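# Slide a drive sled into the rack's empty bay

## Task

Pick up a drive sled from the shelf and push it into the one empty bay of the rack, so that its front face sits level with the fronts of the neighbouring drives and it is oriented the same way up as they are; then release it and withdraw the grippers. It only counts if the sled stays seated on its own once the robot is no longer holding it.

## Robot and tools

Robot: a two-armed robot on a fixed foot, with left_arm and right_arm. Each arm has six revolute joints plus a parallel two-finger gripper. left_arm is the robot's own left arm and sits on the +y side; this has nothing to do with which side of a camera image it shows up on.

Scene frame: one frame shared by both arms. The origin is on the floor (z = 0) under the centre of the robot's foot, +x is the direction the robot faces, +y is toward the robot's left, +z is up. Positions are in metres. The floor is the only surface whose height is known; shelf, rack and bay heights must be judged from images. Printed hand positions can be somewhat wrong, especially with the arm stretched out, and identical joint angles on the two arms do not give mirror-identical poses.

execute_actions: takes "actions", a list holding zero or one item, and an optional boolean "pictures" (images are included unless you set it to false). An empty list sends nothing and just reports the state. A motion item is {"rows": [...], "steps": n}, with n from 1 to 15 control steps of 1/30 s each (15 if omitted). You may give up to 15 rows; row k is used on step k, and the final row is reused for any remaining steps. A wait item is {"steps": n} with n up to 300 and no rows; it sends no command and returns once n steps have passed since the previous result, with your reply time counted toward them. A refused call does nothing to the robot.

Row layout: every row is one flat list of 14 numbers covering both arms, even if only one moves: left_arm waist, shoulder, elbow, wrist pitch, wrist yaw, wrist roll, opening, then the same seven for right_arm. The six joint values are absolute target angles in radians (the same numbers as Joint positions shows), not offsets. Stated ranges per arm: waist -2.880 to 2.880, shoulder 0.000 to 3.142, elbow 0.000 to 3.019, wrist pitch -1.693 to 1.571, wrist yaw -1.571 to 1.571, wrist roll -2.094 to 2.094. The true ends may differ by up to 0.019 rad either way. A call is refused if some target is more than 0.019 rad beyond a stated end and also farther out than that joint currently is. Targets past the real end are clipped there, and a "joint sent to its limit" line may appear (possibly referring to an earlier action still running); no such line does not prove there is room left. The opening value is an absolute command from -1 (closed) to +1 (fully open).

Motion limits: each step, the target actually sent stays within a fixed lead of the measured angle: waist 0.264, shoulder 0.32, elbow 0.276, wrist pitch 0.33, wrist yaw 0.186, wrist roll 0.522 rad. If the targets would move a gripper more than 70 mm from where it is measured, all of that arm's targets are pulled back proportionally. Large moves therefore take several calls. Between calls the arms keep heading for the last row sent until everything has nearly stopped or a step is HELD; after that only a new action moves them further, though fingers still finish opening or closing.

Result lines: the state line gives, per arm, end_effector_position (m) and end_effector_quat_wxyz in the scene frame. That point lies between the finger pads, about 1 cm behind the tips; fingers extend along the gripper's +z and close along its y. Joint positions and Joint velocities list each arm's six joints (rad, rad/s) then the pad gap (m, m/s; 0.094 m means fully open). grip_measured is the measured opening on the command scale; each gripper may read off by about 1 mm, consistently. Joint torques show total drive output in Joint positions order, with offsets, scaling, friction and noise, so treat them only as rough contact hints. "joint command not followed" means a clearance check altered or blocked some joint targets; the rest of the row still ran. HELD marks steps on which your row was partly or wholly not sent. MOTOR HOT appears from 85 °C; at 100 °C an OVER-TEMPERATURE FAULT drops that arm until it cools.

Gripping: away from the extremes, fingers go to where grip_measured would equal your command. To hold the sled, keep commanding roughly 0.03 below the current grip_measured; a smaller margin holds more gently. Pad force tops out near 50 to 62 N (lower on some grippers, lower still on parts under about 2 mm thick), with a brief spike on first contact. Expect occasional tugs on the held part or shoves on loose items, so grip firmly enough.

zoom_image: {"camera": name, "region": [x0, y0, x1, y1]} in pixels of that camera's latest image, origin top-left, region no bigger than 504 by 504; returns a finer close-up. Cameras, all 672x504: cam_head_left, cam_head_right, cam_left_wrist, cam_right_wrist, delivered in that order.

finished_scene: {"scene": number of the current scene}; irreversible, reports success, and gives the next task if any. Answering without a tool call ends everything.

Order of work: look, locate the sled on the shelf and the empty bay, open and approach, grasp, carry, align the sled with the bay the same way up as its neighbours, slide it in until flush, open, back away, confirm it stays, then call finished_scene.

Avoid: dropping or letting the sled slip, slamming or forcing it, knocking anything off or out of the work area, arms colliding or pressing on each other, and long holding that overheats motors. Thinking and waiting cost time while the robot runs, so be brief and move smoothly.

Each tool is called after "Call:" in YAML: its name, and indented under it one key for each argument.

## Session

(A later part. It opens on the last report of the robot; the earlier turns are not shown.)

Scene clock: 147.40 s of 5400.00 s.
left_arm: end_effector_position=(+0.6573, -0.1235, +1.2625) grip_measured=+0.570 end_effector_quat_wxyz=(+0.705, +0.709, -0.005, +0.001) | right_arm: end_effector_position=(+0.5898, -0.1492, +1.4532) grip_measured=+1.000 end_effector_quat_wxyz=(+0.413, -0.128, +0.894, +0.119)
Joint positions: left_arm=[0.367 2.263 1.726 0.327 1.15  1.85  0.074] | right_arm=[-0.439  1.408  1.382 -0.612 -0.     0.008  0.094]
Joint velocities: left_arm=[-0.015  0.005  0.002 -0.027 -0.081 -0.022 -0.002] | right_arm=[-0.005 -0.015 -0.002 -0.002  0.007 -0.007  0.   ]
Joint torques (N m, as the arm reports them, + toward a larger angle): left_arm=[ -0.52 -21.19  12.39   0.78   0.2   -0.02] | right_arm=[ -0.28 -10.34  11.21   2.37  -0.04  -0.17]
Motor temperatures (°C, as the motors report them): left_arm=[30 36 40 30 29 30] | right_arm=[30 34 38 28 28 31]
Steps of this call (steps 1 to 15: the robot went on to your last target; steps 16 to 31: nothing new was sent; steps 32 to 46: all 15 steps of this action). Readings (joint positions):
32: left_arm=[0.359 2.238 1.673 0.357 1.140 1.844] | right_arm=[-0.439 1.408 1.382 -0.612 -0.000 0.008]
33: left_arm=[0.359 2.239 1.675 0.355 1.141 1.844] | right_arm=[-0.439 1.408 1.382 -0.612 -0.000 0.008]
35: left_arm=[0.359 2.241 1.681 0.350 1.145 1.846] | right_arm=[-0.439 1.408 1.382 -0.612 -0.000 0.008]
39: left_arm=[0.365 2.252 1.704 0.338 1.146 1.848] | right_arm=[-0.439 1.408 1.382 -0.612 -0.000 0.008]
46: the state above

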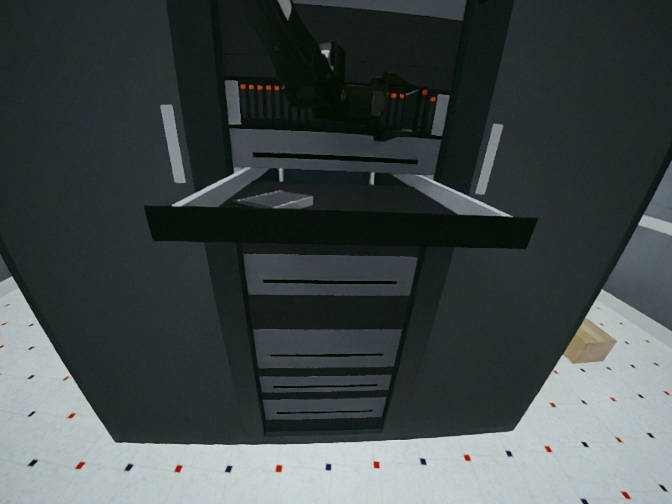

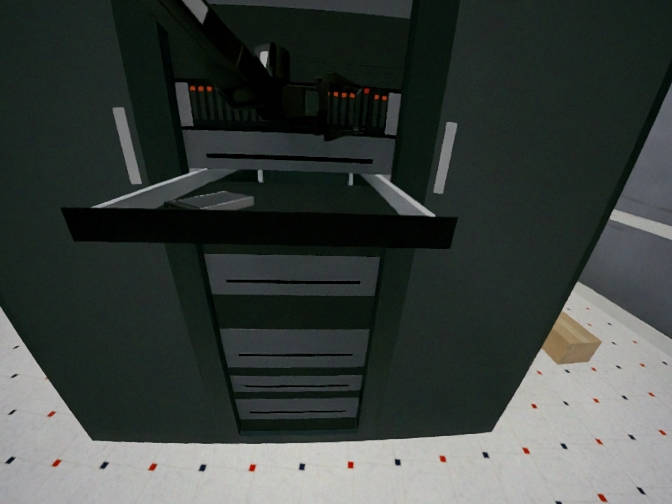

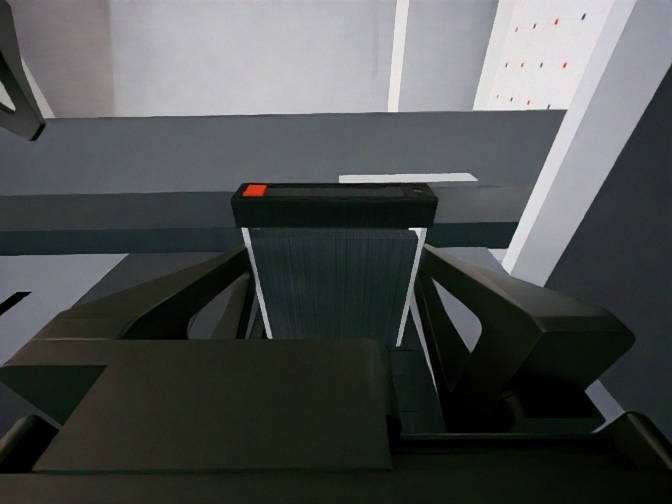

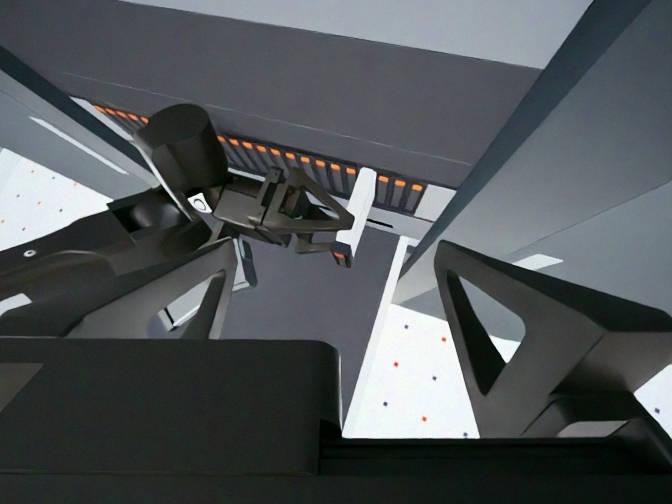

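Call:
execute_actions:
  actions:
    - {"rows": [[0.376,2.271,1.797,0.307,1.148,1.864,0.53,-0.45,1.403,1.40,-0.59,0,0,1.0],[0.3775,2.274,1.803,0.304,1.148,1.864,0.53,-0.45,1.403,1.40,-0.59,0,0,1.0],[0.379,2.277,1.809,0.301,1.148,1.864,0.53,-0.45,1.403,1.40,-0.59,0,0,1.0],[0.380,2.280,1.815,0.298,1.1485,1.864,0.53,-0.45,1.403,1.40,-0.59,0,0,1.0],[0.3805,2.2825,1.8205,0.2945,1.149,1.864,0.53,-0.45,1.403,1.40,-0.59,0,0,1.0],[0.381,2.2855,1.8265,0.2915,1.149,1.864,0.53,-0.45,1.403,1.40,-0.59,0,0,1.0],[0.3813,2.2885,1.8325,0.2885,1.1495,1.864,0.53,-0.45,1.403,1.40,-0.59,0,0,1.0],[0.3816,2.291,1.838,0.285,1.150,1.864,0.53,-0.45,1.403,1.40,-0.59,0,0,1.0],[0.3818,2.294,1.844,0.282,1.150,1.864,0.53,-0.45,1.403,1.40,-0.59,0,0,1.0],[0.382,2.297,1.850,0.279,1.150,1.864,0.53,-0.45,1.403,1.40,-0.59,0,0,1.0]], "steps": 15}

Call:
zoom_image:
  camera: "cam_right_wrist"
  region: [140, 80, 440, 310]

Scene clock: 149.50 s of 5400.00 s.
left_arm: end_effector_position=(+0.6592, -0.1240, +1.2625) grip_measured=+0.570 end_effector_quat_wxyz=(+0.705, +0.709, -0.005, +0.001) | right_arm: end_effector_position=(+0.5898, -0.1492, +1.4532) grip_measured=+1.000 end_effector_quat_wxyz=(+0.413, -0.128, +0.894, +0.119)
Joint positions: left_arm=[0.367 2.268 1.735 0.322 1.151 1.851 0.074] | right_arm=[-0.439  1.408  1.382 -0.612 -0.     0.008  0.094]
Joint velocities: left_arm=[-0.005 -0.005 -0.022  0.002  0.022  0.007 -0.001] | right_arm=[-0.015 -0.005 -0.012 -0.002  0.007  0.037  0.   ]
Joint torques (N m, as the arm reports them, + toward a larger angle): left_arm=[ -0.89 -19.71  16.16   0.09   0.31  -0.01] | right_arm=[ -0.27 -10.34  11.22   2.35  -0.03  -0.17]
Motor temperatures (°C, as the motors report them): left_arm=[30 37 41 30 29 30] | right_arm=[30 34 38 28 28 31]
Steps of this call (steps 1 to 15: the robot went on to your last target; steps 16 to 48: nothing new was sent; steps 49 to 63: all 15 steps of this action). Readings (joint positions):
49: left_arm=[0.367 2.264 1.727 0.327 1.150 1.850] | right_arm=[-0.439 1.408 1.382 -0.612 -0.000 0.008]
50: left_arm=[0.367 2.264 1.728 0.325 1.151 1.850] | right_arm=[-0.439 1.408 1.382 -0.612 -0.000 0.008]
52: left_arm=[0.367 2.266 1.733 0.322 1.151 1.851] | right_arm=[-0.439 1.408 1.382 -0.612 -0.000 0.008]
56: left_arm=[0.367 2.267 1.734 0.322 1.151 1.851] | right_arm=[-0.439 1.408 1.382 -0.612 -0.000 0.008]
63: the state above

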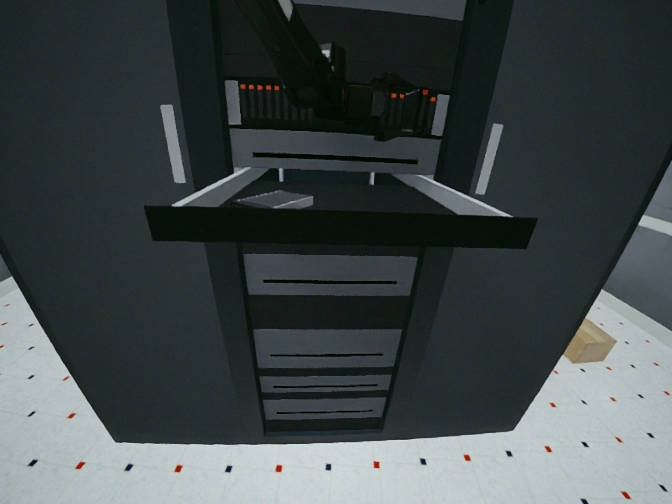

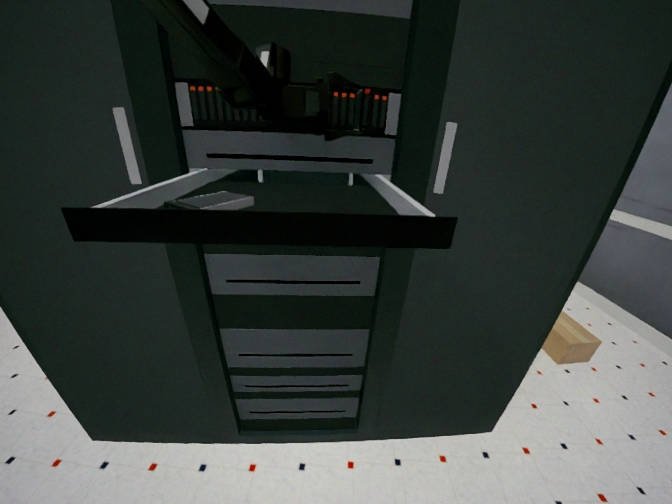

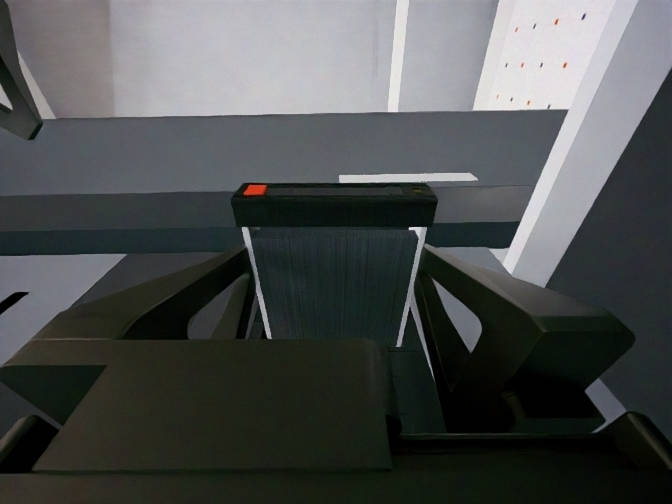

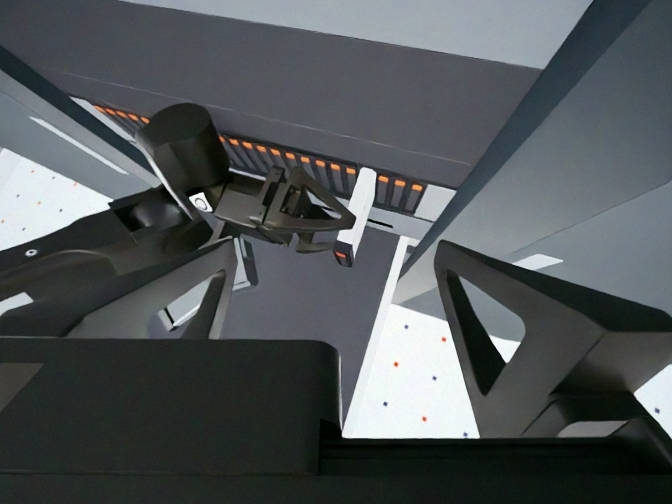

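Region (140, 80, 440, 310) of cam_right_wrist's 672x504 image, scaled by 1.680, with more detail than that image has; it fills the top 386 rows of this view, and the rest is white.

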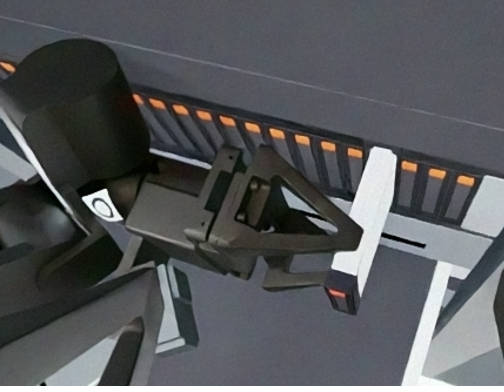

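Call:
execute_actions:
  actions:
    - {"rows": [[0.379,2.285,1.82,0.295,1.150,1.864,0.53,-0.45,1.403,1.40,-0.59,0,0,1.0],[0.376,2.275,1.79,0.305,1.150,1.864,0.53,-0.45,1.403,1.40,-0.59,0,0,1.0],[0.373,2.268,1.765,0.312,1.150,1.864,0.53,-0.45,1.403,1.40,-0.59,0,0,1.0],[0.372,2.267,1.755,0.315,1.150,1.864,0.53,-0.45,1.403,1.40,-0.59,0,0,1.0],[0.372,2.267,1.755,0.315,1.150,1.864,0.53,-0.45,1.403,1.40,-0.59,0,0,1.0],[0.372,2.267,1.755,0.315,1.150,1.864,0.53,-0.45,1.403,1.40,-0.59,0,0,1.0],[0.372,2.267,1.755,0.315,1.150,1.864,0.55,-0.45,1.403,1.40,-0.59,0,0,1.0],[0.372,2.267,1.755,0.315,1.150,1.864,0.57,-0.45,1.403,1.40,-0.59,0,0,1.0],[0.372,2.267,1.755,0.315,1.150,1.864,0.59,-0.45,1.403,1.40,-0.59,0,0,1.0],[0.372,2.267,1.755,0.315,1.150,1.864,0.61,-0.45,1.403,1.40,-0.59,0,0,1.0],[0.372,2.267,1.755,0.315,1.150,1.864,0.63,-0.45,1.403,1.40,-0.59,0,0,1.0],[0.372,2.267,1.755,0.315,1.150,1.864,0.65,-0.45,1.403,1.40,-0.59,0,0,1.0]], "steps": 15}

Call:
zoom_image:
  camera: "cam_head_left"
  region: [340, 60, 460, 150]

Scene clock: 152.07 s of 5400.00 s.
left_arm: end_effector_position=(+0.6583, -0.1247, +1.2618) grip_measured=+0.647 end_effector_quat_wxyz=(+0.705, +0.709, -0.006, +0.000) | right_arm: end_effector_position=(+0.5898, -0.1492, +1.4532) grip_measured=+1.000 end_effector_quat_wxyz=(+0.413, -0.128, +0.894, +0.119)
Joint positions: left_arm=[0.366 2.268 1.733 0.323 1.151 1.852 0.077] | right_arm=[-0.439  1.408  1.382 -0.612 -0.     0.008  0.094]
Joint velocities: left_arm=[-0.024 -0.015 -0.002 -0.007 -0.007  0.051  0.002] | right_arm=[-0.005 -0.005 -0.002  0.017  0.022 -0.022  0.   ]
Joint torques (N m, as the arm reports them, + toward a larger angle): left_arm=[ -0.95 -21.9    9.6    1.44   0.27  -0.05] | right_arm=[ -0.28 -10.36  11.2    2.37  -0.04  -0.18]
Motor temperatures (°C, as the motors report them): left_arm=[30 37 41 30 29 30] | right_arm=[30 34 38 28 28 31]
Steps of this call (steps 1 to 15: the robot went on to your last target; steps 16 to 62: nothing new was sent; steps 63 to 77: all 15 steps of this action). Readings (joint positions):
63: left_arm=[0.367 2.268 1.735 0.322 1.151 1.851] | right_arm=[-0.439 1.408 1.382 -0.612 -0.000 0.008]
64: left_arm=[0.367 2.268 1.735 0.322 1.151 1.851] | right_arm=[-0.439 1.408 1.382 -0.612 -0.000 0.008]
66: left_arm=[0.367 2.268 1.733 0.323 1.151 1.851] | right_arm=[-0.439 1.408 1.382 -0.612 -0.000 0.008]
70: left_arm=[0.367 2.268 1.733 0.323 1.151 1.852] | right_arm=[-0.439 1.408 1.382 -0.612 -0.000 0.008]
77: the state above

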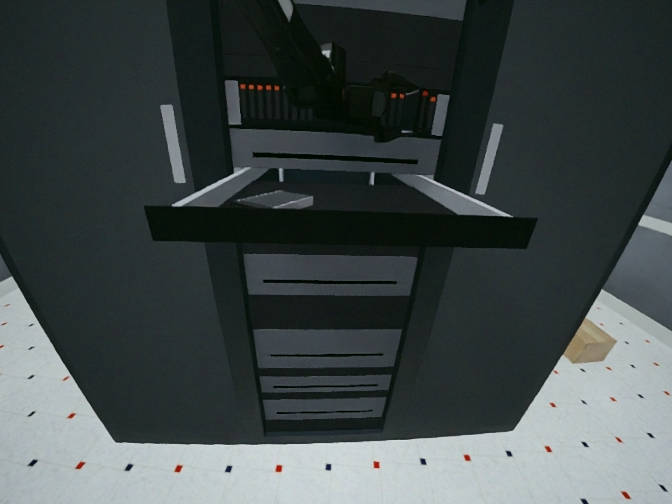

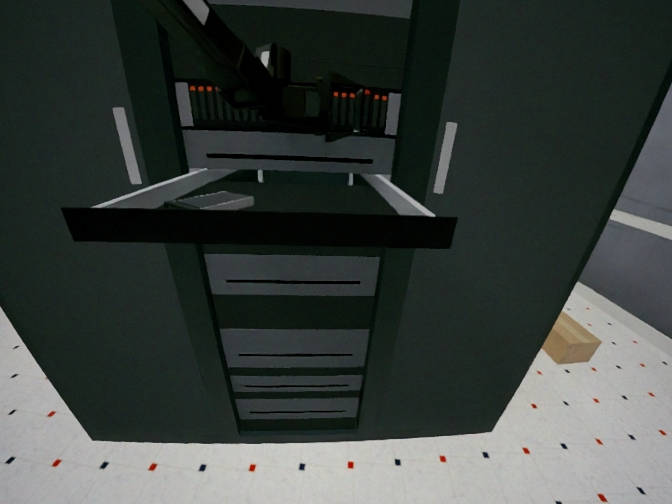

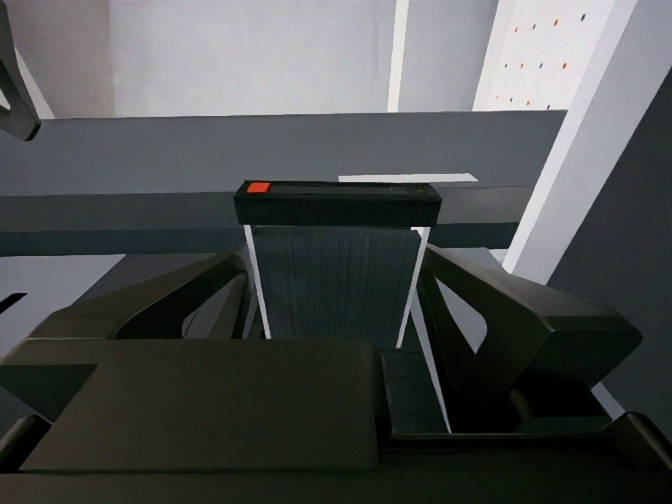

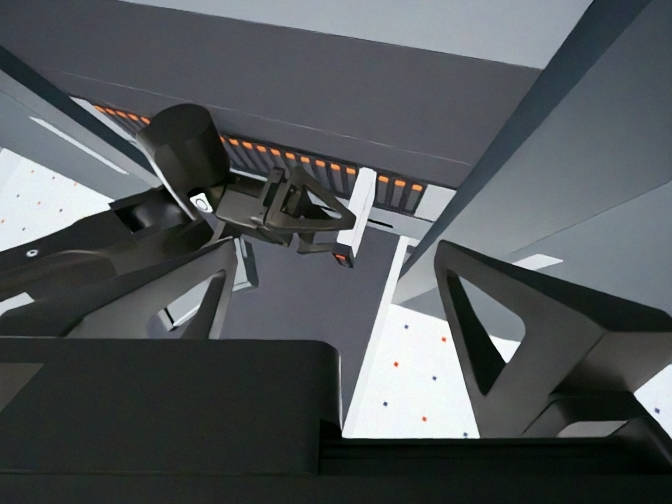

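Region (340, 60, 460, 150) of cam_head_left's 672x504 image, scaled by 4.200, with more detail than that image has; it fills the top 378 rows of this view, and the rest is white.

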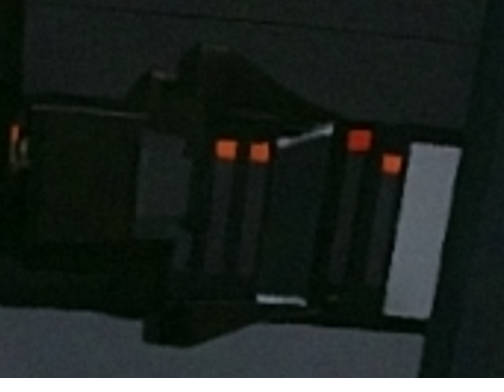

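Call:
execute_actions:
  actions:
    - {"rows": [[0.372,2.267,1.755,0.315,1.150,1.864,0.65,-0.43,1.41,1.32,-0.45,0.03,0,0.8],[0.372,2.267,1.755,0.315,1.150,1.864,0.65,-0.415,1.42,1.26,-0.33,0.06,0,0.6],[0.372,2.267,1.755,0.315,1.150,1.864,0.65,-0.40,1.43,1.20,-0.21,0.09,0,0.4],[0.372,2.267,1.755,0.315,1.150,1.864,0.65,-0.385,1.44,1.14,-0.09,0.12,0,0.2],[0.372,2.267,1.755,0.315,1.150,1.864,0.65,-0.37,1.45,1.08,0.03,0.15,0,0.0],[0.372,2.267,1.755,0.315,1.150,1.864,0.65,-0.355,1.46,1.02,0.15,0.18,0,-0.2],[0.372,2.267,1.755,0.315,1.150,1.864,0.65,-0.34,1.47,0.96,0.27,0.21,0,-0.4],[0.372,2.267,1.755,0.315,1.150,1.864,0.65,-0.33,1.48,0.90,0.39,0.24,0,-0.6],[0.372,2.267,1.755,0.315,1.150,1.864,0.65,-0.32,1.49,0.85,0.50,0.27,0,-0.8],[0.372,2.267,1.755,0.315,1.150,1.864,0.65,-0.31,1.50,0.80,0.60,0.30,0,-1.0],[0.372,2.267,1.755,0.315,1.150,1.864,0.65,-0.30,1.50,0.76,0.70,0.33,0,-1.0],[0.372,2.267,1.755,0.315,1.150,1.864,0.65,-0.295,1.50,0.75,0.75,0.36,0,-1.0]], "steps": 15}
  pictures: false

Call:
execute_actions:
  actions:
    - {"rows": [[0.372,2.267,1.755,0.315,1.150,1.864,0.65,-0.293,1.53,0.75,0.79,0.38,0,-1.0],[0.372,2.267,1.755,0.315,1.150,1.864,0.65,-0.292,1.56,0.75,0.83,0.40,0,-1.0],[0.372,2.267,1.755,0.315,1.150,1.864,0.65,-0.292,1.59,0.75,0.87,0.42,0,-1.0],[0.372,2.267,1.755,0.315,1.150,1.864,0.65,-0.292,1.62,0.75,0.91,0.44,0,-1.0],[0.372,2.267,1.755,0.315,1.150,1.864,0.65,-0.292,1.65,0.75,0.95,0.46,0,-1.0],[0.372,2.267,1.755,0.315,1.150,1.864,0.65,-0.292,1.68,0.75,0.99,0.475,0,-1.0],[0.372,2.267,1.755,0.315,1.150,1.864,0.65,-0.292,1.71,0.75,1.03,0.484,0,-1.0],[0.372,2.267,1.755,0.315,1.150,1.864,0.65,-0.292,1.74,0.75,1.07,0.484,0,-1.0],[0.372,2.267,1.755,0.315,1.150,1.864,0.65,-0.292,1.77,0.75,1.11,0.484,0,-1.0],[0.372,2.267,1.755,0.315,1.150,1.864,0.65,-0.292,1.79,0.75,1.14,0.484,0,-1.0],[0.372,2.267,1.755,0.315,1.150,1.864,0.65,-0.292,1.81,0.75,1.17,0.484,0,-1.0],[0.372,2.267,1.755,0.315,1.150,1.864,0.65,-0.292,1.82,0.75,1.19,0.484,0,-1.0],[0.372,2.267,1.755,0.315,1.150,1.864,0.65,-0.292,1.828,0.75,1.205,0.484,0,-1.0]], "steps": 15}

Scene clock: 164.67 s of 5400.00 s.
left_arm: end_effector_position=(+0.6583, -0.1247, +1.2618) grip_measured=+0.648 end_effector_quat_wxyz=(+0.705, +0.709, -0.006, +0.000) | right_arm: end_effector_position=(+0.5412, -0.1334, +1.2973) grip_measured=-0.981 end_effector_quat_wxyz=(+0.609, -0.041, +0.791, +0.049)
Joint positions: left_arm=[0.366 2.268 1.733 0.323 1.151 1.852 0.077] | right_arm=[-0.309  1.511  0.738  0.573  0.354  0.008  0.001]
Joint velocities: left_arm=[-0.015  0.005 -0.007 -0.027  0.051 -0.007  0.   ] | right_arm=[ 0.269  0.454 -0.662  1.976  0.007  0.022  0.001]
Joint torques (N m, as the arm reports them, + toward a larger angle): left_arm=[ -0.89 -21.84   9.5    1.33   0.29  -0.02] | right_arm=[  0.35 -10.91  11.38   2.93   0.2   -0.16]
Motor temperatures (°C, as the motors report them): left_arm=[30 37 40 30 29 30] | right_arm=[30 35 38 28 28 31]
Steps of this call (steps 1 to 15: the robot went on to your last target; steps 16 to 90: nothing new was sent; then 9.10 s passed at rest; steps 91 to 105: all 15 steps of this action). Readings (joint positions):
91: left_arm=[0.366 2.268 1.733 0.323 1.151 1.852] | right_arm=[-0.439 1.408 1.374 -0.587 0.011 0.008]
92: left_arm=[0.366 2.268 1.733 0.323 1.151 1.852] | right_arm=[-0.438 1.405 1.351 -0.518 0.034 0.008]
94: left_arm=[0.366 2.268 1.733 0.323 1.151 1.852] | right_arm=[-0.433 1.400 1.269 -0.317 0.093 0.008]
98: left_arm=[0.366 2.268 1.733 0.323 1.151 1.852] | right_arm=[-0.398 1.416 1.074 0.010 0.191 0.008]
105: the state above

Scene clock: 165.17 s of 5400.00 s.
left_arm: end_effector_position=(+0.6583, -0.1247, +1.2618) grip_measured=+0.648 end_effector_quat_wxyz=(+0.705, +0.709, -0.006, +0.000) | right_arm: end_effector_position=(+0.5523, -0.1338, +1.2426) grip_measured=-0.981 end_effector_quat_wxyz=(+0.692, +0.036, +0.720, +0.040)
Joint positions: left_arm=[0.366 2.268 1.733 0.323 1.151 1.852 0.077] | right_arm=[-0.294  1.836  0.722  1.158  0.48   0.008  0.001]
Joint velocities: left_arm=[-0.005 -0.015  0.017  0.007 -0.022  0.022 -0.   ] | right_arm=[-0.024  0.357  0.007  0.178 -0.051  0.022 -0.   ]
Joint torques (N m, as the arm reports them, + toward a larger angle): left_arm=[ -1.09 -21.86   9.43   1.43   0.31  -0.04] | right_arm=[  0.94 -11.82   7.12   3.01   0.09  -0.17]
Motor temperatures (°C, as the motors report them): left_arm=[30 37 40 30 29 30] | right_arm=[30 35 38 28 28 31]
Steps of this call (steps 1 to 15: all 15 steps of this action). Readings (joint positions):
1: left_arm=[0.366 2.268 1.733 0.323 1.151 1.852] | right_arm=[-0.301 1.527 0.724 0.632 0.364 0.008]
2: left_arm=[0.366 2.268 1.733 0.323 1.151 1.852] | right_arm=[-0.296 1.541 0.721 0.686 0.380 0.008]
4: left_arm=[0.366 2.268 1.733 0.323 1.151 1.852] | right_arm=[-0.294 1.567 0.722 0.792 0.418 0.008]
8: left_arm=[0.366 2.268 1.733 0.323 1.151 1.852] | right_arm=[-0.294 1.646 0.722 0.972 0.477 0.008]
15: the state above

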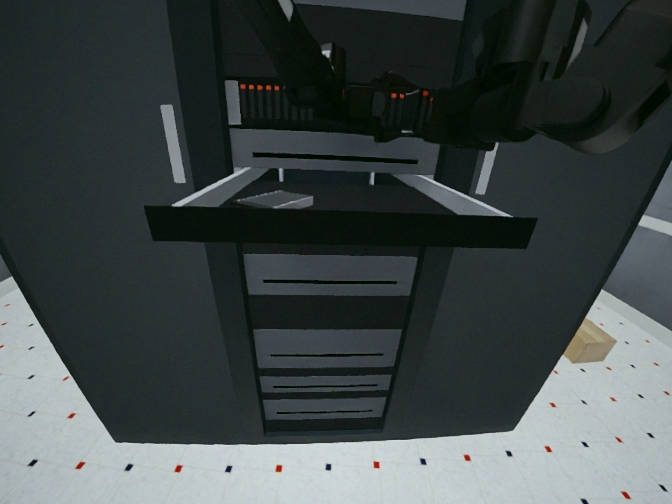

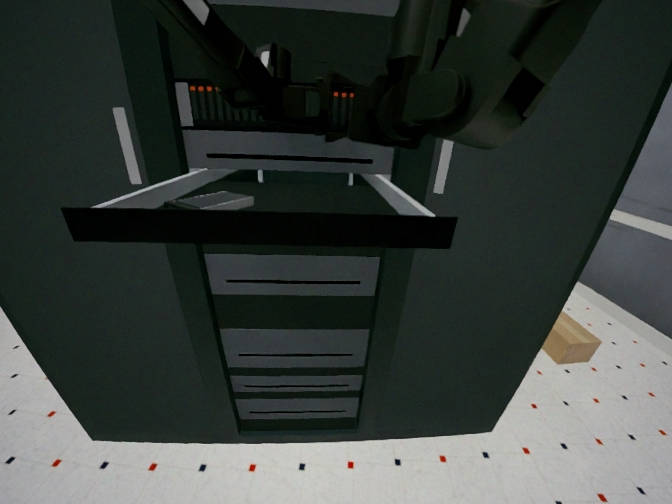

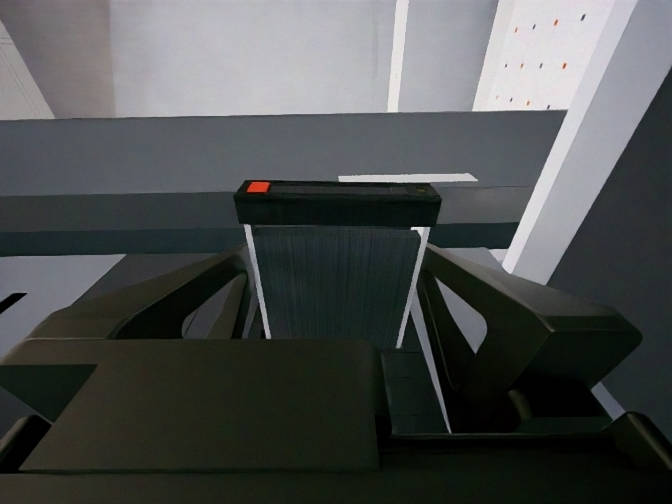

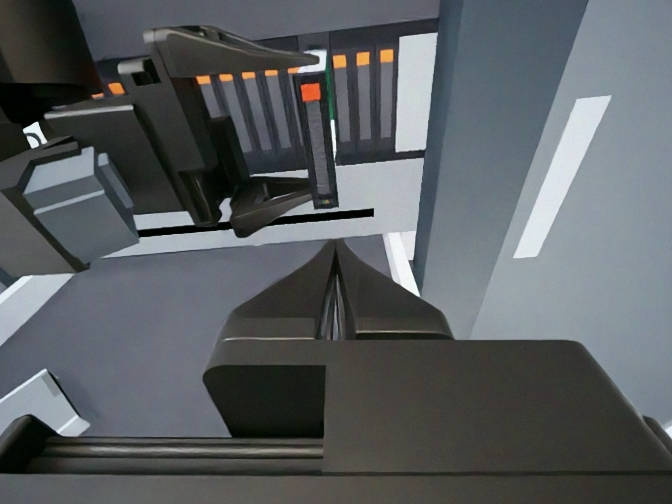

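Call:
execute_actions:
  actions:
    - {"rows": [[0.372,2.267,1.755,0.315,1.150,1.864,0.65,-0.297,1.832,0.78,1.20,0.48,-0.02,-1.0],[0.372,2.267,1.755,0.315,1.150,1.864,0.65,-0.302,1.836,0.80,1.195,0.476,-0.04,-1.0],[0.372,2.267,1.755,0.315,1.150,1.864,0.65,-0.307,1.840,0.815,1.19,0.472,-0.06,-1.0],[0.372,2.267,1.755,0.315,1.150,1.864,0.65,-0.312,1.845,0.83,1.18,0.468,-0.08,-1.0],[0.372,2.267,1.755,0.315,1.150,1.864,0.65,-0.317,1.850,0.845,1.17,0.464,-0.10,-1.0],[0.372,2.267,1.755,0.315,1.150,1.864,0.65,-0.322,1.855,0.86,1.16,0.460,-0.115,-1.0],[0.372,2.267,1.755,0.315,1.150,1.864,0.65,-0.327,1.860,0.875,1.152,0.456,-0.115,-1.0],[0.372,2.267,1.755,0.315,1.150,1.864,0.65,-0.331,1.866,0.89,1.144,0.452,-0.115,-1.0],[0.372,2.267,1.755,0.315,1.150,1.864,0.65,-0.335,1.872,0.903,1.136,0.449,-0.115,-1.0]], "steps": 15}
  pictures: false

Call:
execute_actions:
  actions:
    - {"steps": 10}

Scene clock: 168.63 s of 5400.00 s.
left_arm: end_effector_position=(+0.6583, -0.1247, +1.2618) grip_measured=+0.648 end_effector_quat_wxyz=(+0.705, +0.709, -0.006, +0.000) | right_arm: end_effector_position=(+0.6048, -0.1275, +1.2976) grip_measured=-0.981 end_effector_quat_wxyz=(+0.737, +0.024, +0.675, +0.020)
Joint positions: left_arm=[0.366 2.268 1.733 0.323 1.151 1.852 0.077] | right_arm=[-0.321  1.846  0.877  1.154  0.452 -0.098  0.001]
Joint velocities: left_arm=[-0.015 -0.015  0.002 -0.012 -0.066  0.051 -0.001] | right_arm=[-0.024  0.054 -0.022 -0.032 -0.007 -0.037  0.   ]
Joint torques (N m, as the arm reports them, + toward a larger angle): left_arm=[ -0.87 -22.     9.5    1.29   0.28   0.  ] | right_arm=[  0.01 -10.18   7.99   0.93  -0.21  -0.18]
Motor temperatures (°C, as the motors report them): left_arm=[30 37 40 30 29 30] | right_arm=[30 35 38 28 28 31]
Steps of this call (steps 1 to 30: the robot went on to your last target; steps 31 to 89: nothing new was sent; steps 90 to 104: all 15 steps of this action). Readings (joint positions):
90: left_arm=[0.366 2.268 1.733 0.323 1.151 1.852] | right_arm=[-0.294 1.842 0.724 1.181 0.481 0.005]
91: left_arm=[0.366 2.268 1.733 0.323 1.151 1.852] | right_arm=[-0.294 1.842 0.728 1.181 0.481 -0.001]
93: left_arm=[0.366 2.268 1.733 0.323 1.151 1.852] | right_arm=[-0.294 1.842 0.748 1.181 0.476 -0.021]
97: left_arm=[0.366 2.268 1.733 0.323 1.151 1.852] | right_arm=[-0.300 1.843 0.819 1.171 0.459 -0.069]
104: the state above

Scene clock: 168.97 s of 5400.00 s.
left_arm: end_effector_position=(+0.6583, -0.1247, +1.2618) grip_measured=+0.648 end_effector_quat_wxyz=(+0.705, +0.709, -0.006, +0.000) | right_arm: end_effector_position=(+0.6050, -0.1267, +1.2914) grip_measured=-0.981 end_effector_quat_wxyz=(+0.733, +0.020, +0.680, +0.016)
Joint positions: left_arm=[0.366 2.268 1.733 0.323 1.151 1.852 0.077] | right_arm=[-0.321  1.855  0.877  1.15   0.452 -0.105  0.001]
Joint velocities: left_arm=[-0.005 -0.015 -0.002  0.002 -0.095  0.007 -0.   ] | right_arm=[ 0.005 -0.005 -0.012  0.017 -0.037  0.037  0.001]
Joint torques (N m, as the arm reports them, + toward a larger angle): left_arm=[ -0.94 -21.97   9.32   1.42   0.29  -0.04] | right_arm=[  0.06 -10.46   7.93   0.94  -0.21  -0.18]
Motor temperatures (°C, as the motors report them): left_arm=[30 38 40 30 29 30] | right_arm=[30 35 38 28 28 31]
Steps of this call (steps 1 to 10: the robot went on to your last target). Readings (joint positions):
1: left_arm=[0.366 2.268 1.733 0.323 1.151 1.852] | right_arm=[-0.321 1.848 0.877 1.152 0.452 -0.100]
2: left_arm=[0.366 2.268 1.733 0.323 1.151 1.852] | right_arm=[-0.321 1.849 0.877 1.152 0.452 -0.101]
4: left_arm=[0.366 2.268 1.733 0.323 1.151 1.852] | right_arm=[-0.321 1.853 0.877 1.151 0.452 -0.103]
8: left_arm=[0.366 2.268 1.733 0.323 1.151 1.852] | right_arm=[-0.321 1.855 0.877 1.150 0.452 -0.105]
10: the state above

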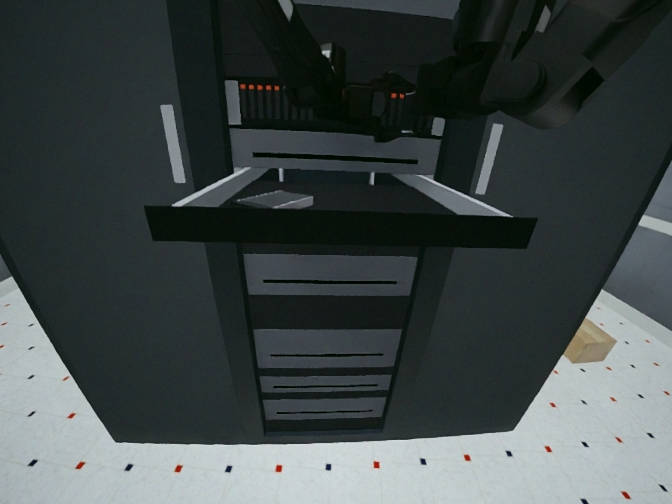

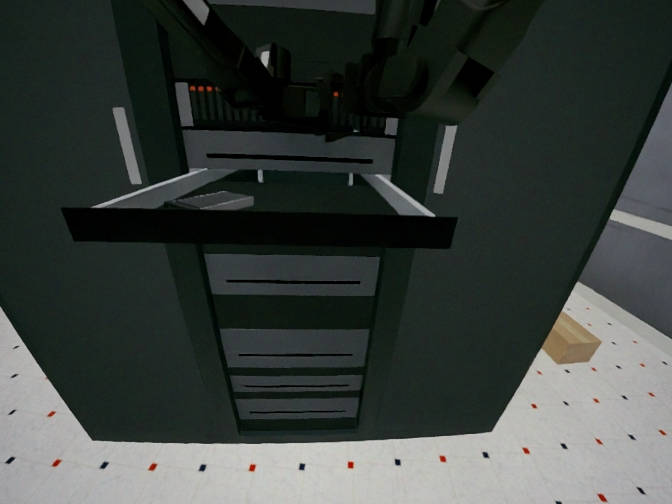

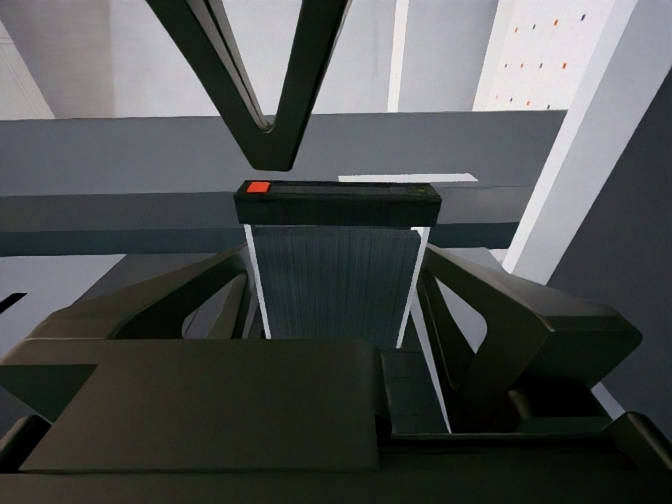

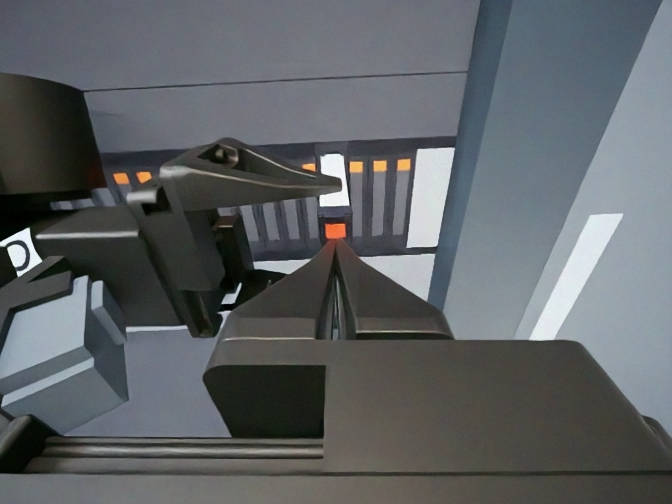

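Call:
execute_actions:
  actions:
    - {"rows": [[0.372,2.267,1.755,0.315,1.150,1.864,0.65,-0.335,1.874,0.89,1.133,0.449,-0.12,-1.0],[0.372,2.267,1.755,0.315,1.150,1.864,0.65,-0.335,1.876,0.88,1.13,0.449,-0.12,-1.0],[0.372,2.267,1.755,0.315,1.150,1.864,0.65,-0.335,1.878,0.872,1.127,0.449,-0.12,-1.0],[0.372,2.267,1.755,0.315,1.150,1.864,0.65,-0.335,1.881,0.866,1.124,0.449,-0.12,-1.0],[0.372,2.267,1.755,0.315,1.150,1.864,0.65,-0.335,1.884,0.862,1.121,0.449,-0.12,-1.0],[0.372,2.267,1.755,0.315,1.150,1.864,0.65,-0.335,1.887,0.86,1.117,0.449,-0.12,-1.0],[0.372,2.267,1.755,0.315,1.150,1.864,0.65,-0.335,1.890,0.86,1.113,0.449,-0.12,-1.0],[0.372,2.267,1.755,0.315,1.150,1.864,0.65,-0.335,1.893,0.86,1.110,0.449,-0.12,-1.0],[0.372,2.267,1.755,0.315,1.150,1.864,0.65,-0.335,1.895,0.86,1.107,0.449,-0.12,-1.0]], "steps": 15}
  pictures: false

Call:
execute_actions:
  actions:
    - {"steps": 12}

Scene clock: 170.77 s of 5400.00 s.
left_arm: end_effector_position=(+0.6583, -0.1247, +1.2618) grip_measured=+0.648 end_effector_quat_wxyz=(+0.705, +0.709, -0.006, +0.000) | right_arm: end_effector_position=(+0.6022, -0.1248, +1.2640) grip_measured=-0.981 end_effector_quat_wxyz=(+0.713, +0.005, +0.701, +0.007)
Joint positions: left_arm=[0.366 2.268 1.733 0.323 1.151 1.852 0.077] | right_arm=[-0.321  1.882  0.867  1.121  0.452 -0.11   0.001]
Joint velocities: left_arm=[-0.015 -0.005 -0.007 -0.002 -0.066  0.051  0.   ] | right_arm=[ 0.005  0.015  0.012 -0.027  0.051 -0.022 -0.001]
Joint torques (N m, as the arm reports them, + toward a larger angle): left_arm=[ -0.89 -22.01   9.45   1.39   0.26  -0.03] | right_arm=[ -0.14 -10.75   5.46   1.02  -0.2   -0.18]
Motor temperatures (°C, as the motors report them): left_arm=[30 38 40 30 29 30] | right_arm=[30 35 38 28 28 31]
Steps of this call (steps 1 to 15: the robot went on to your last target; steps 16 to 39: nothing new was sent; steps 40 to 54: all 15 steps of this action). Readings (joint positions):
40: left_arm=[0.366 2.268 1.733 0.323 1.151 1.852] | right_arm=[-0.321 1.855 0.877 1.150 0.452 -0.106]
41: left_arm=[0.366 2.268 1.733 0.323 1.151 1.852] | right_arm=[-0.321 1.855 0.877 1.149 0.452 -0.107]
43: left_arm=[0.366 2.268 1.733 0.323 1.151 1.852] | right_arm=[-0.321 1.855 0.877 1.145 0.452 -0.108]
47: left_arm=[0.366 2.268 1.733 0.323 1.151 1.852] | right_arm=[-0.321 1.862 0.873 1.133 0.452 -0.110]
54: the state above

Scene clock: 171.17 s of 5400.00 s.
left_arm: end_effector_position=(+0.6583, -0.1247, +1.2618) grip_measured=+0.648 end_effector_quat_wxyz=(+0.705, +0.709, -0.006, +0.000) | right_arm: end_effector_position=(+0.6022, -0.1248, +1.2640) grip_measured=-0.981 end_effector_quat_wxyz=(+0.713, +0.005, +0.701, +0.006)
Joint positions: left_arm=[0.366 2.268 1.733 0.323 1.151 1.852 0.077] | right_arm=[-0.321  1.882  0.867  1.121  0.452 -0.111  0.001]
Joint velocities: left_arm=[-0.005 -0.005 -0.002  0.012 -0.051 -0.007 -0.001] | right_arm=[-0.015  0.015 -0.022  0.002  0.022  0.037  0.   ]
Joint torques (N m, as the arm reports them, + toward a larger angle): left_arm=[ -0.99 -21.87   9.45   1.42   0.28  -0.03] | right_arm=[ -0.22 -10.76   5.33   1.01  -0.2   -0.18]
Motor temperatures (°C, as the motors report them): left_arm=[30 38 40 30 29 30] | right_arm=[30 35 37 28 28 31]
Steps of this call (steps 1 to 12: the robot went on to your last target). Readings (joint positions):
1: left_arm=[0.366 2.268 1.733 0.323 1.151 1.852] | right_arm=[-0.321 1.882 0.867 1.121 0.452 -0.110]
2: left_arm=[0.366 2.268 1.733 0.323 1.151 1.852] | right_arm=[-0.321 1.882 0.867 1.121 0.452 -0.110]
4: left_arm=[0.366 2.268 1.733 0.323 1.151 1.852] | right_arm=[-0.321 1.882 0.867 1.121 0.452 -0.110]
8: left_arm=[0.366 2.268 1.733 0.323 1.151 1.852] | right_arm=[-0.321 1.882 0.867 1.121 0.452 -0.110]
12: the state above

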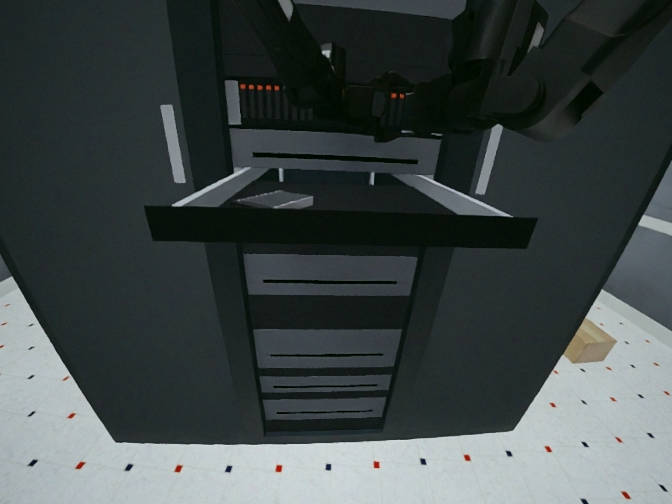

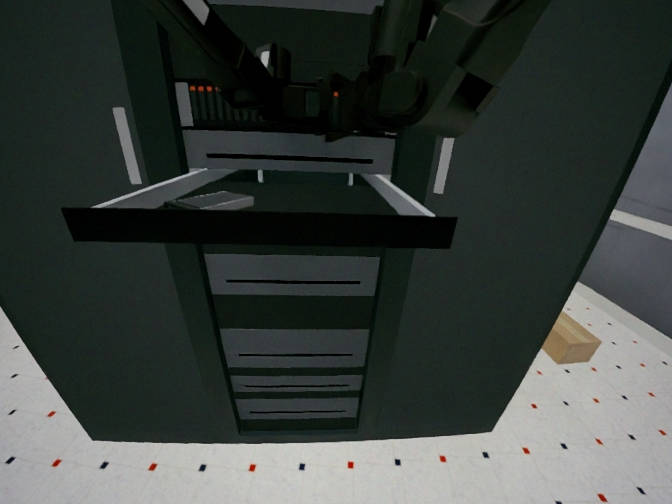

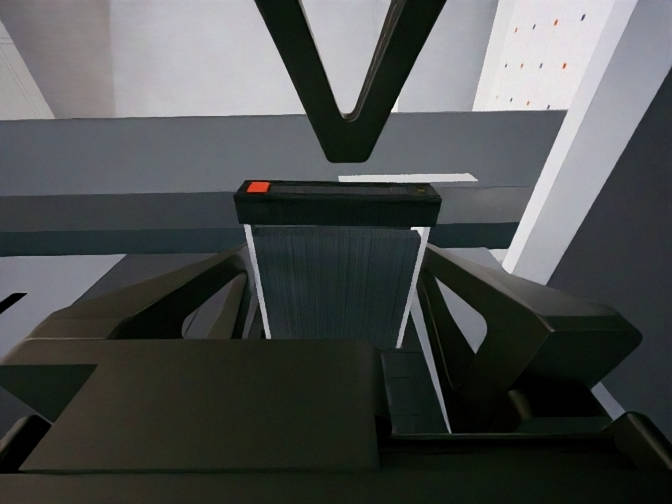

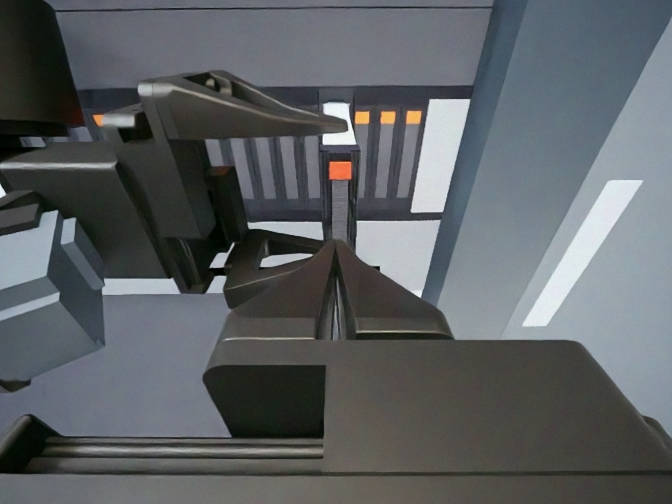

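Call:
execute_actions:
  actions:
    - {"rows": [[0.372,2.267,1.755,0.315,1.150,1.864,0.65,-0.339,1.896,0.885,1.105,0.448,-0.12,-1.0],[0.372,2.267,1.755,0.315,1.150,1.864,0.65,-0.342,1.898,0.895,1.102,0.446,-0.12,-1.0],[0.372,2.267,1.755,0.315,1.150,1.864,0.65,-0.345,1.900,0.900,1.099,0.444,-0.12,-1.0],[0.372,2.267,1.755,0.315,1.150,1.864,0.65,-0.347,1.902,0.904,1.096,0.443,-0.12,-1.0],[0.372,2.267,1.755,0.315,1.150,1.864,0.65,-0.349,1.904,0.908,1.093,0.441,-0.12,-1.0],[0.372,2.267,1.755,0.315,1.150,1.864,0.65,-0.351,1.906,0.912,1.090,0.440,-0.12,-1.0],[0.372,2.267,1.755,0.315,1.150,1.864,0.65,-0.352,1.908,0.916,1.088,0.439,-0.12,-1.0],[0.372,2.267,1.755,0.315,1.150,1.864,0.65,-0.353,1.910,0.920,1.085,0.437,-0.12,-1.0],[0.372,2.267,1.755,0.315,1.150,1.864,0.65,-0.354,1.912,0.924,1.082,0.436,-0.12,-1.0],[0.372,2.267,1.755,0.315,1.150,1.864,0.65,-0.355,1.914,0.929,1.079,0.434,-0.12,-1.0],[0.372,2.267,1.755,0.315,1.150,1.864,0.65,-0.356,1.917,0.934,1.076,0.433,-0.12,-1.0]], "steps": 15}
  pictures: false

Call:
execute_actions:
  actions:
    - {"steps": 10}

Scene clock: 173.63 s of 5400.00 s.
left_arm: end_effector_position=(+0.6583, -0.1247, +1.2618) grip_measured=+0.648 end_effector_quat_wxyz=(+0.705, +0.709, -0.006, +0.000) | right_arm: end_effector_position=(+0.6135, -0.1287, +1.2559) grip_measured=-0.981 end_effector_quat_wxyz=(+0.706, +0.001, +0.708, +0.002)
Joint positions: left_arm=[0.366 2.268 1.733 0.323 1.151 1.852 0.077] | right_arm=[-0.34   1.9    0.892  1.091  0.436 -0.111  0.001]
Joint velocities: left_arm=[-0.005 -0.015 -0.012  0.002 -0.022  0.022  0.001] | right_arm=[ 0.005  0.005  0.017  0.007 -0.037  0.022 -0.001]
Joint torques (N m, as the arm reports them, + toward a larger angle): left_arm=[ -0.48 -21.7    9.37   1.27   0.26   0.  ] | right_arm=[ -0.31 -10.63   8.76   1.    -0.21  -0.17]
Motor temperatures (°C, as the motors report them): left_arm=[30 38 39 30 29 30] | right_arm=[30 35 37 28 28 31]
Steps of this call (steps 1 to 15: the robot went on to your last target; steps 16 to 59: nothing new was sent; steps 60 to 74: all 15 steps of this action). Readings (joint positions):
60: left_arm=[0.366 2.268 1.733 0.323 1.151 1.852] | right_arm=[-0.321 1.882 0.867 1.121 0.452 -0.111]
61: left_arm=[0.366 2.268 1.733 0.323 1.151 1.852] | right_arm=[-0.322 1.882 0.867 1.120 0.451 -0.111]
63: left_arm=[0.366 2.268 1.733 0.323 1.151 1.852] | right_arm=[-0.323 1.882 0.867 1.117 0.447 -0.111]
67: left_arm=[0.366 2.268 1.733 0.323 1.151 1.852] | right_arm=[-0.330 1.885 0.869 1.106 0.442 -0.111]
74: the state above

Scene clock: 173.97 s of 5400.00 s.
left_arm: end_effector_position=(+0.6583, -0.1247, +1.2618) grip_measured=+0.648 end_effector_quat_wxyz=(+0.705, +0.709, -0.006, +0.000) | right_arm: end_effector_position=(+0.6136, -0.1287, +1.2561) grip_measured=-0.981 end_effector_quat_wxyz=(+0.706, +0.001, +0.708, +0.002)
Joint positions: left_arm=[0.366 2.268 1.733 0.323 1.151 1.852 0.077] | right_arm=[-0.34   1.9    0.893  1.091  0.436 -0.111  0.001]
Joint velocities: left_arm=[-0.005  0.005  0.017 -0.012 -0.037 -0.022 -0.001] | right_arm=[-0.005 -0.005 -0.022 -0.007  0.095 -0.095 -0.001]
Joint torques (N m, as the arm reports them, + toward a larger angle): left_arm=[ -0.3  -22.34   9.42   1.35   0.3   -0.04] | right_arm=[ -0.28 -10.85   8.89   1.02  -0.2   -0.18]
Motor temperatures (°C, as the motors report them): left_arm=[30 38 39 30 29 30] | right_arm=[30 35 37 28 28 31]
Steps of this call (steps 1 to 10: the robot went on to your last target). Readings (joint positions):
1: left_arm=[0.366 2.268 1.733 0.323 1.151 1.852] | right_arm=[-0.340 1.900 0.893 1.091 0.436 -0.111]
2: left_arm=[0.366 2.268 1.733 0.323 1.151 1.852] | right_arm=[-0.340 1.900 0.893 1.091 0.436 -0.111]
4: left_arm=[0.366 2.268 1.733 0.323 1.151 1.852] | right_arm=[-0.340 1.900 0.893 1.091 0.436 -0.111]
8: left_arm=[0.366 2.268 1.733 0.323 1.151 1.852] | right_arm=[-0.340 1.900 0.893 1.091 0.436 -0.111]
10: the state above

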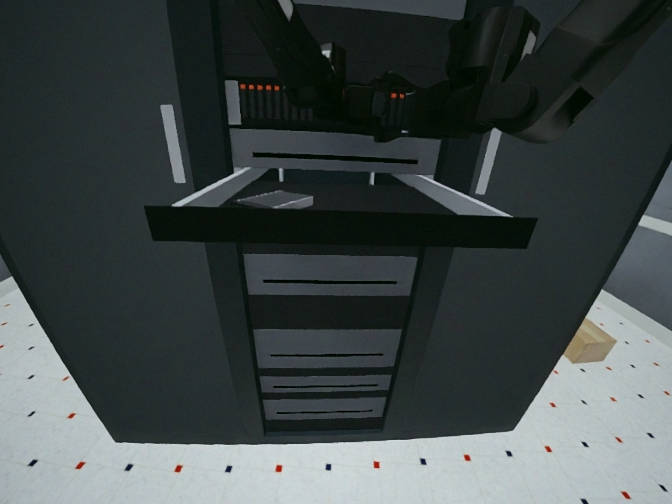

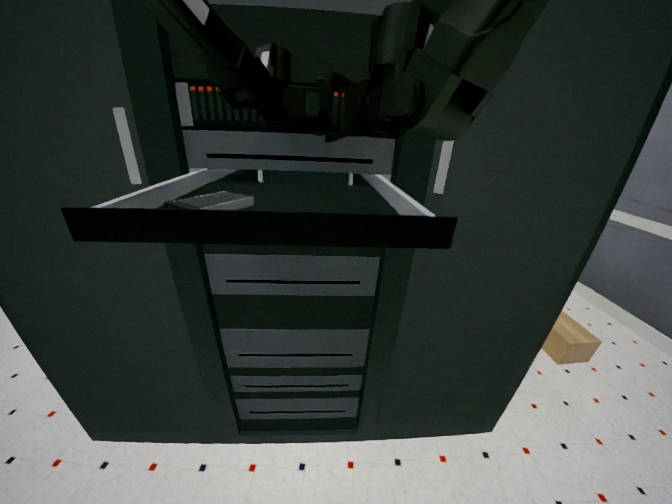

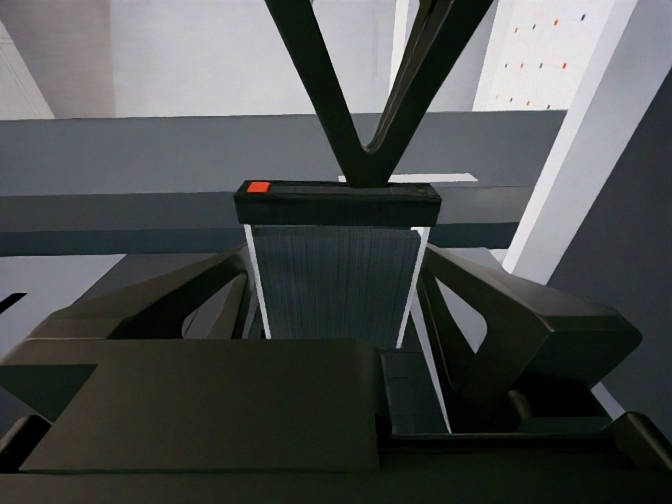

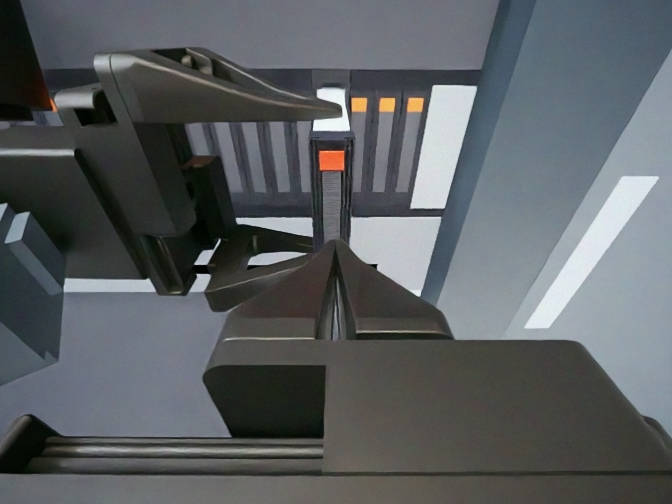

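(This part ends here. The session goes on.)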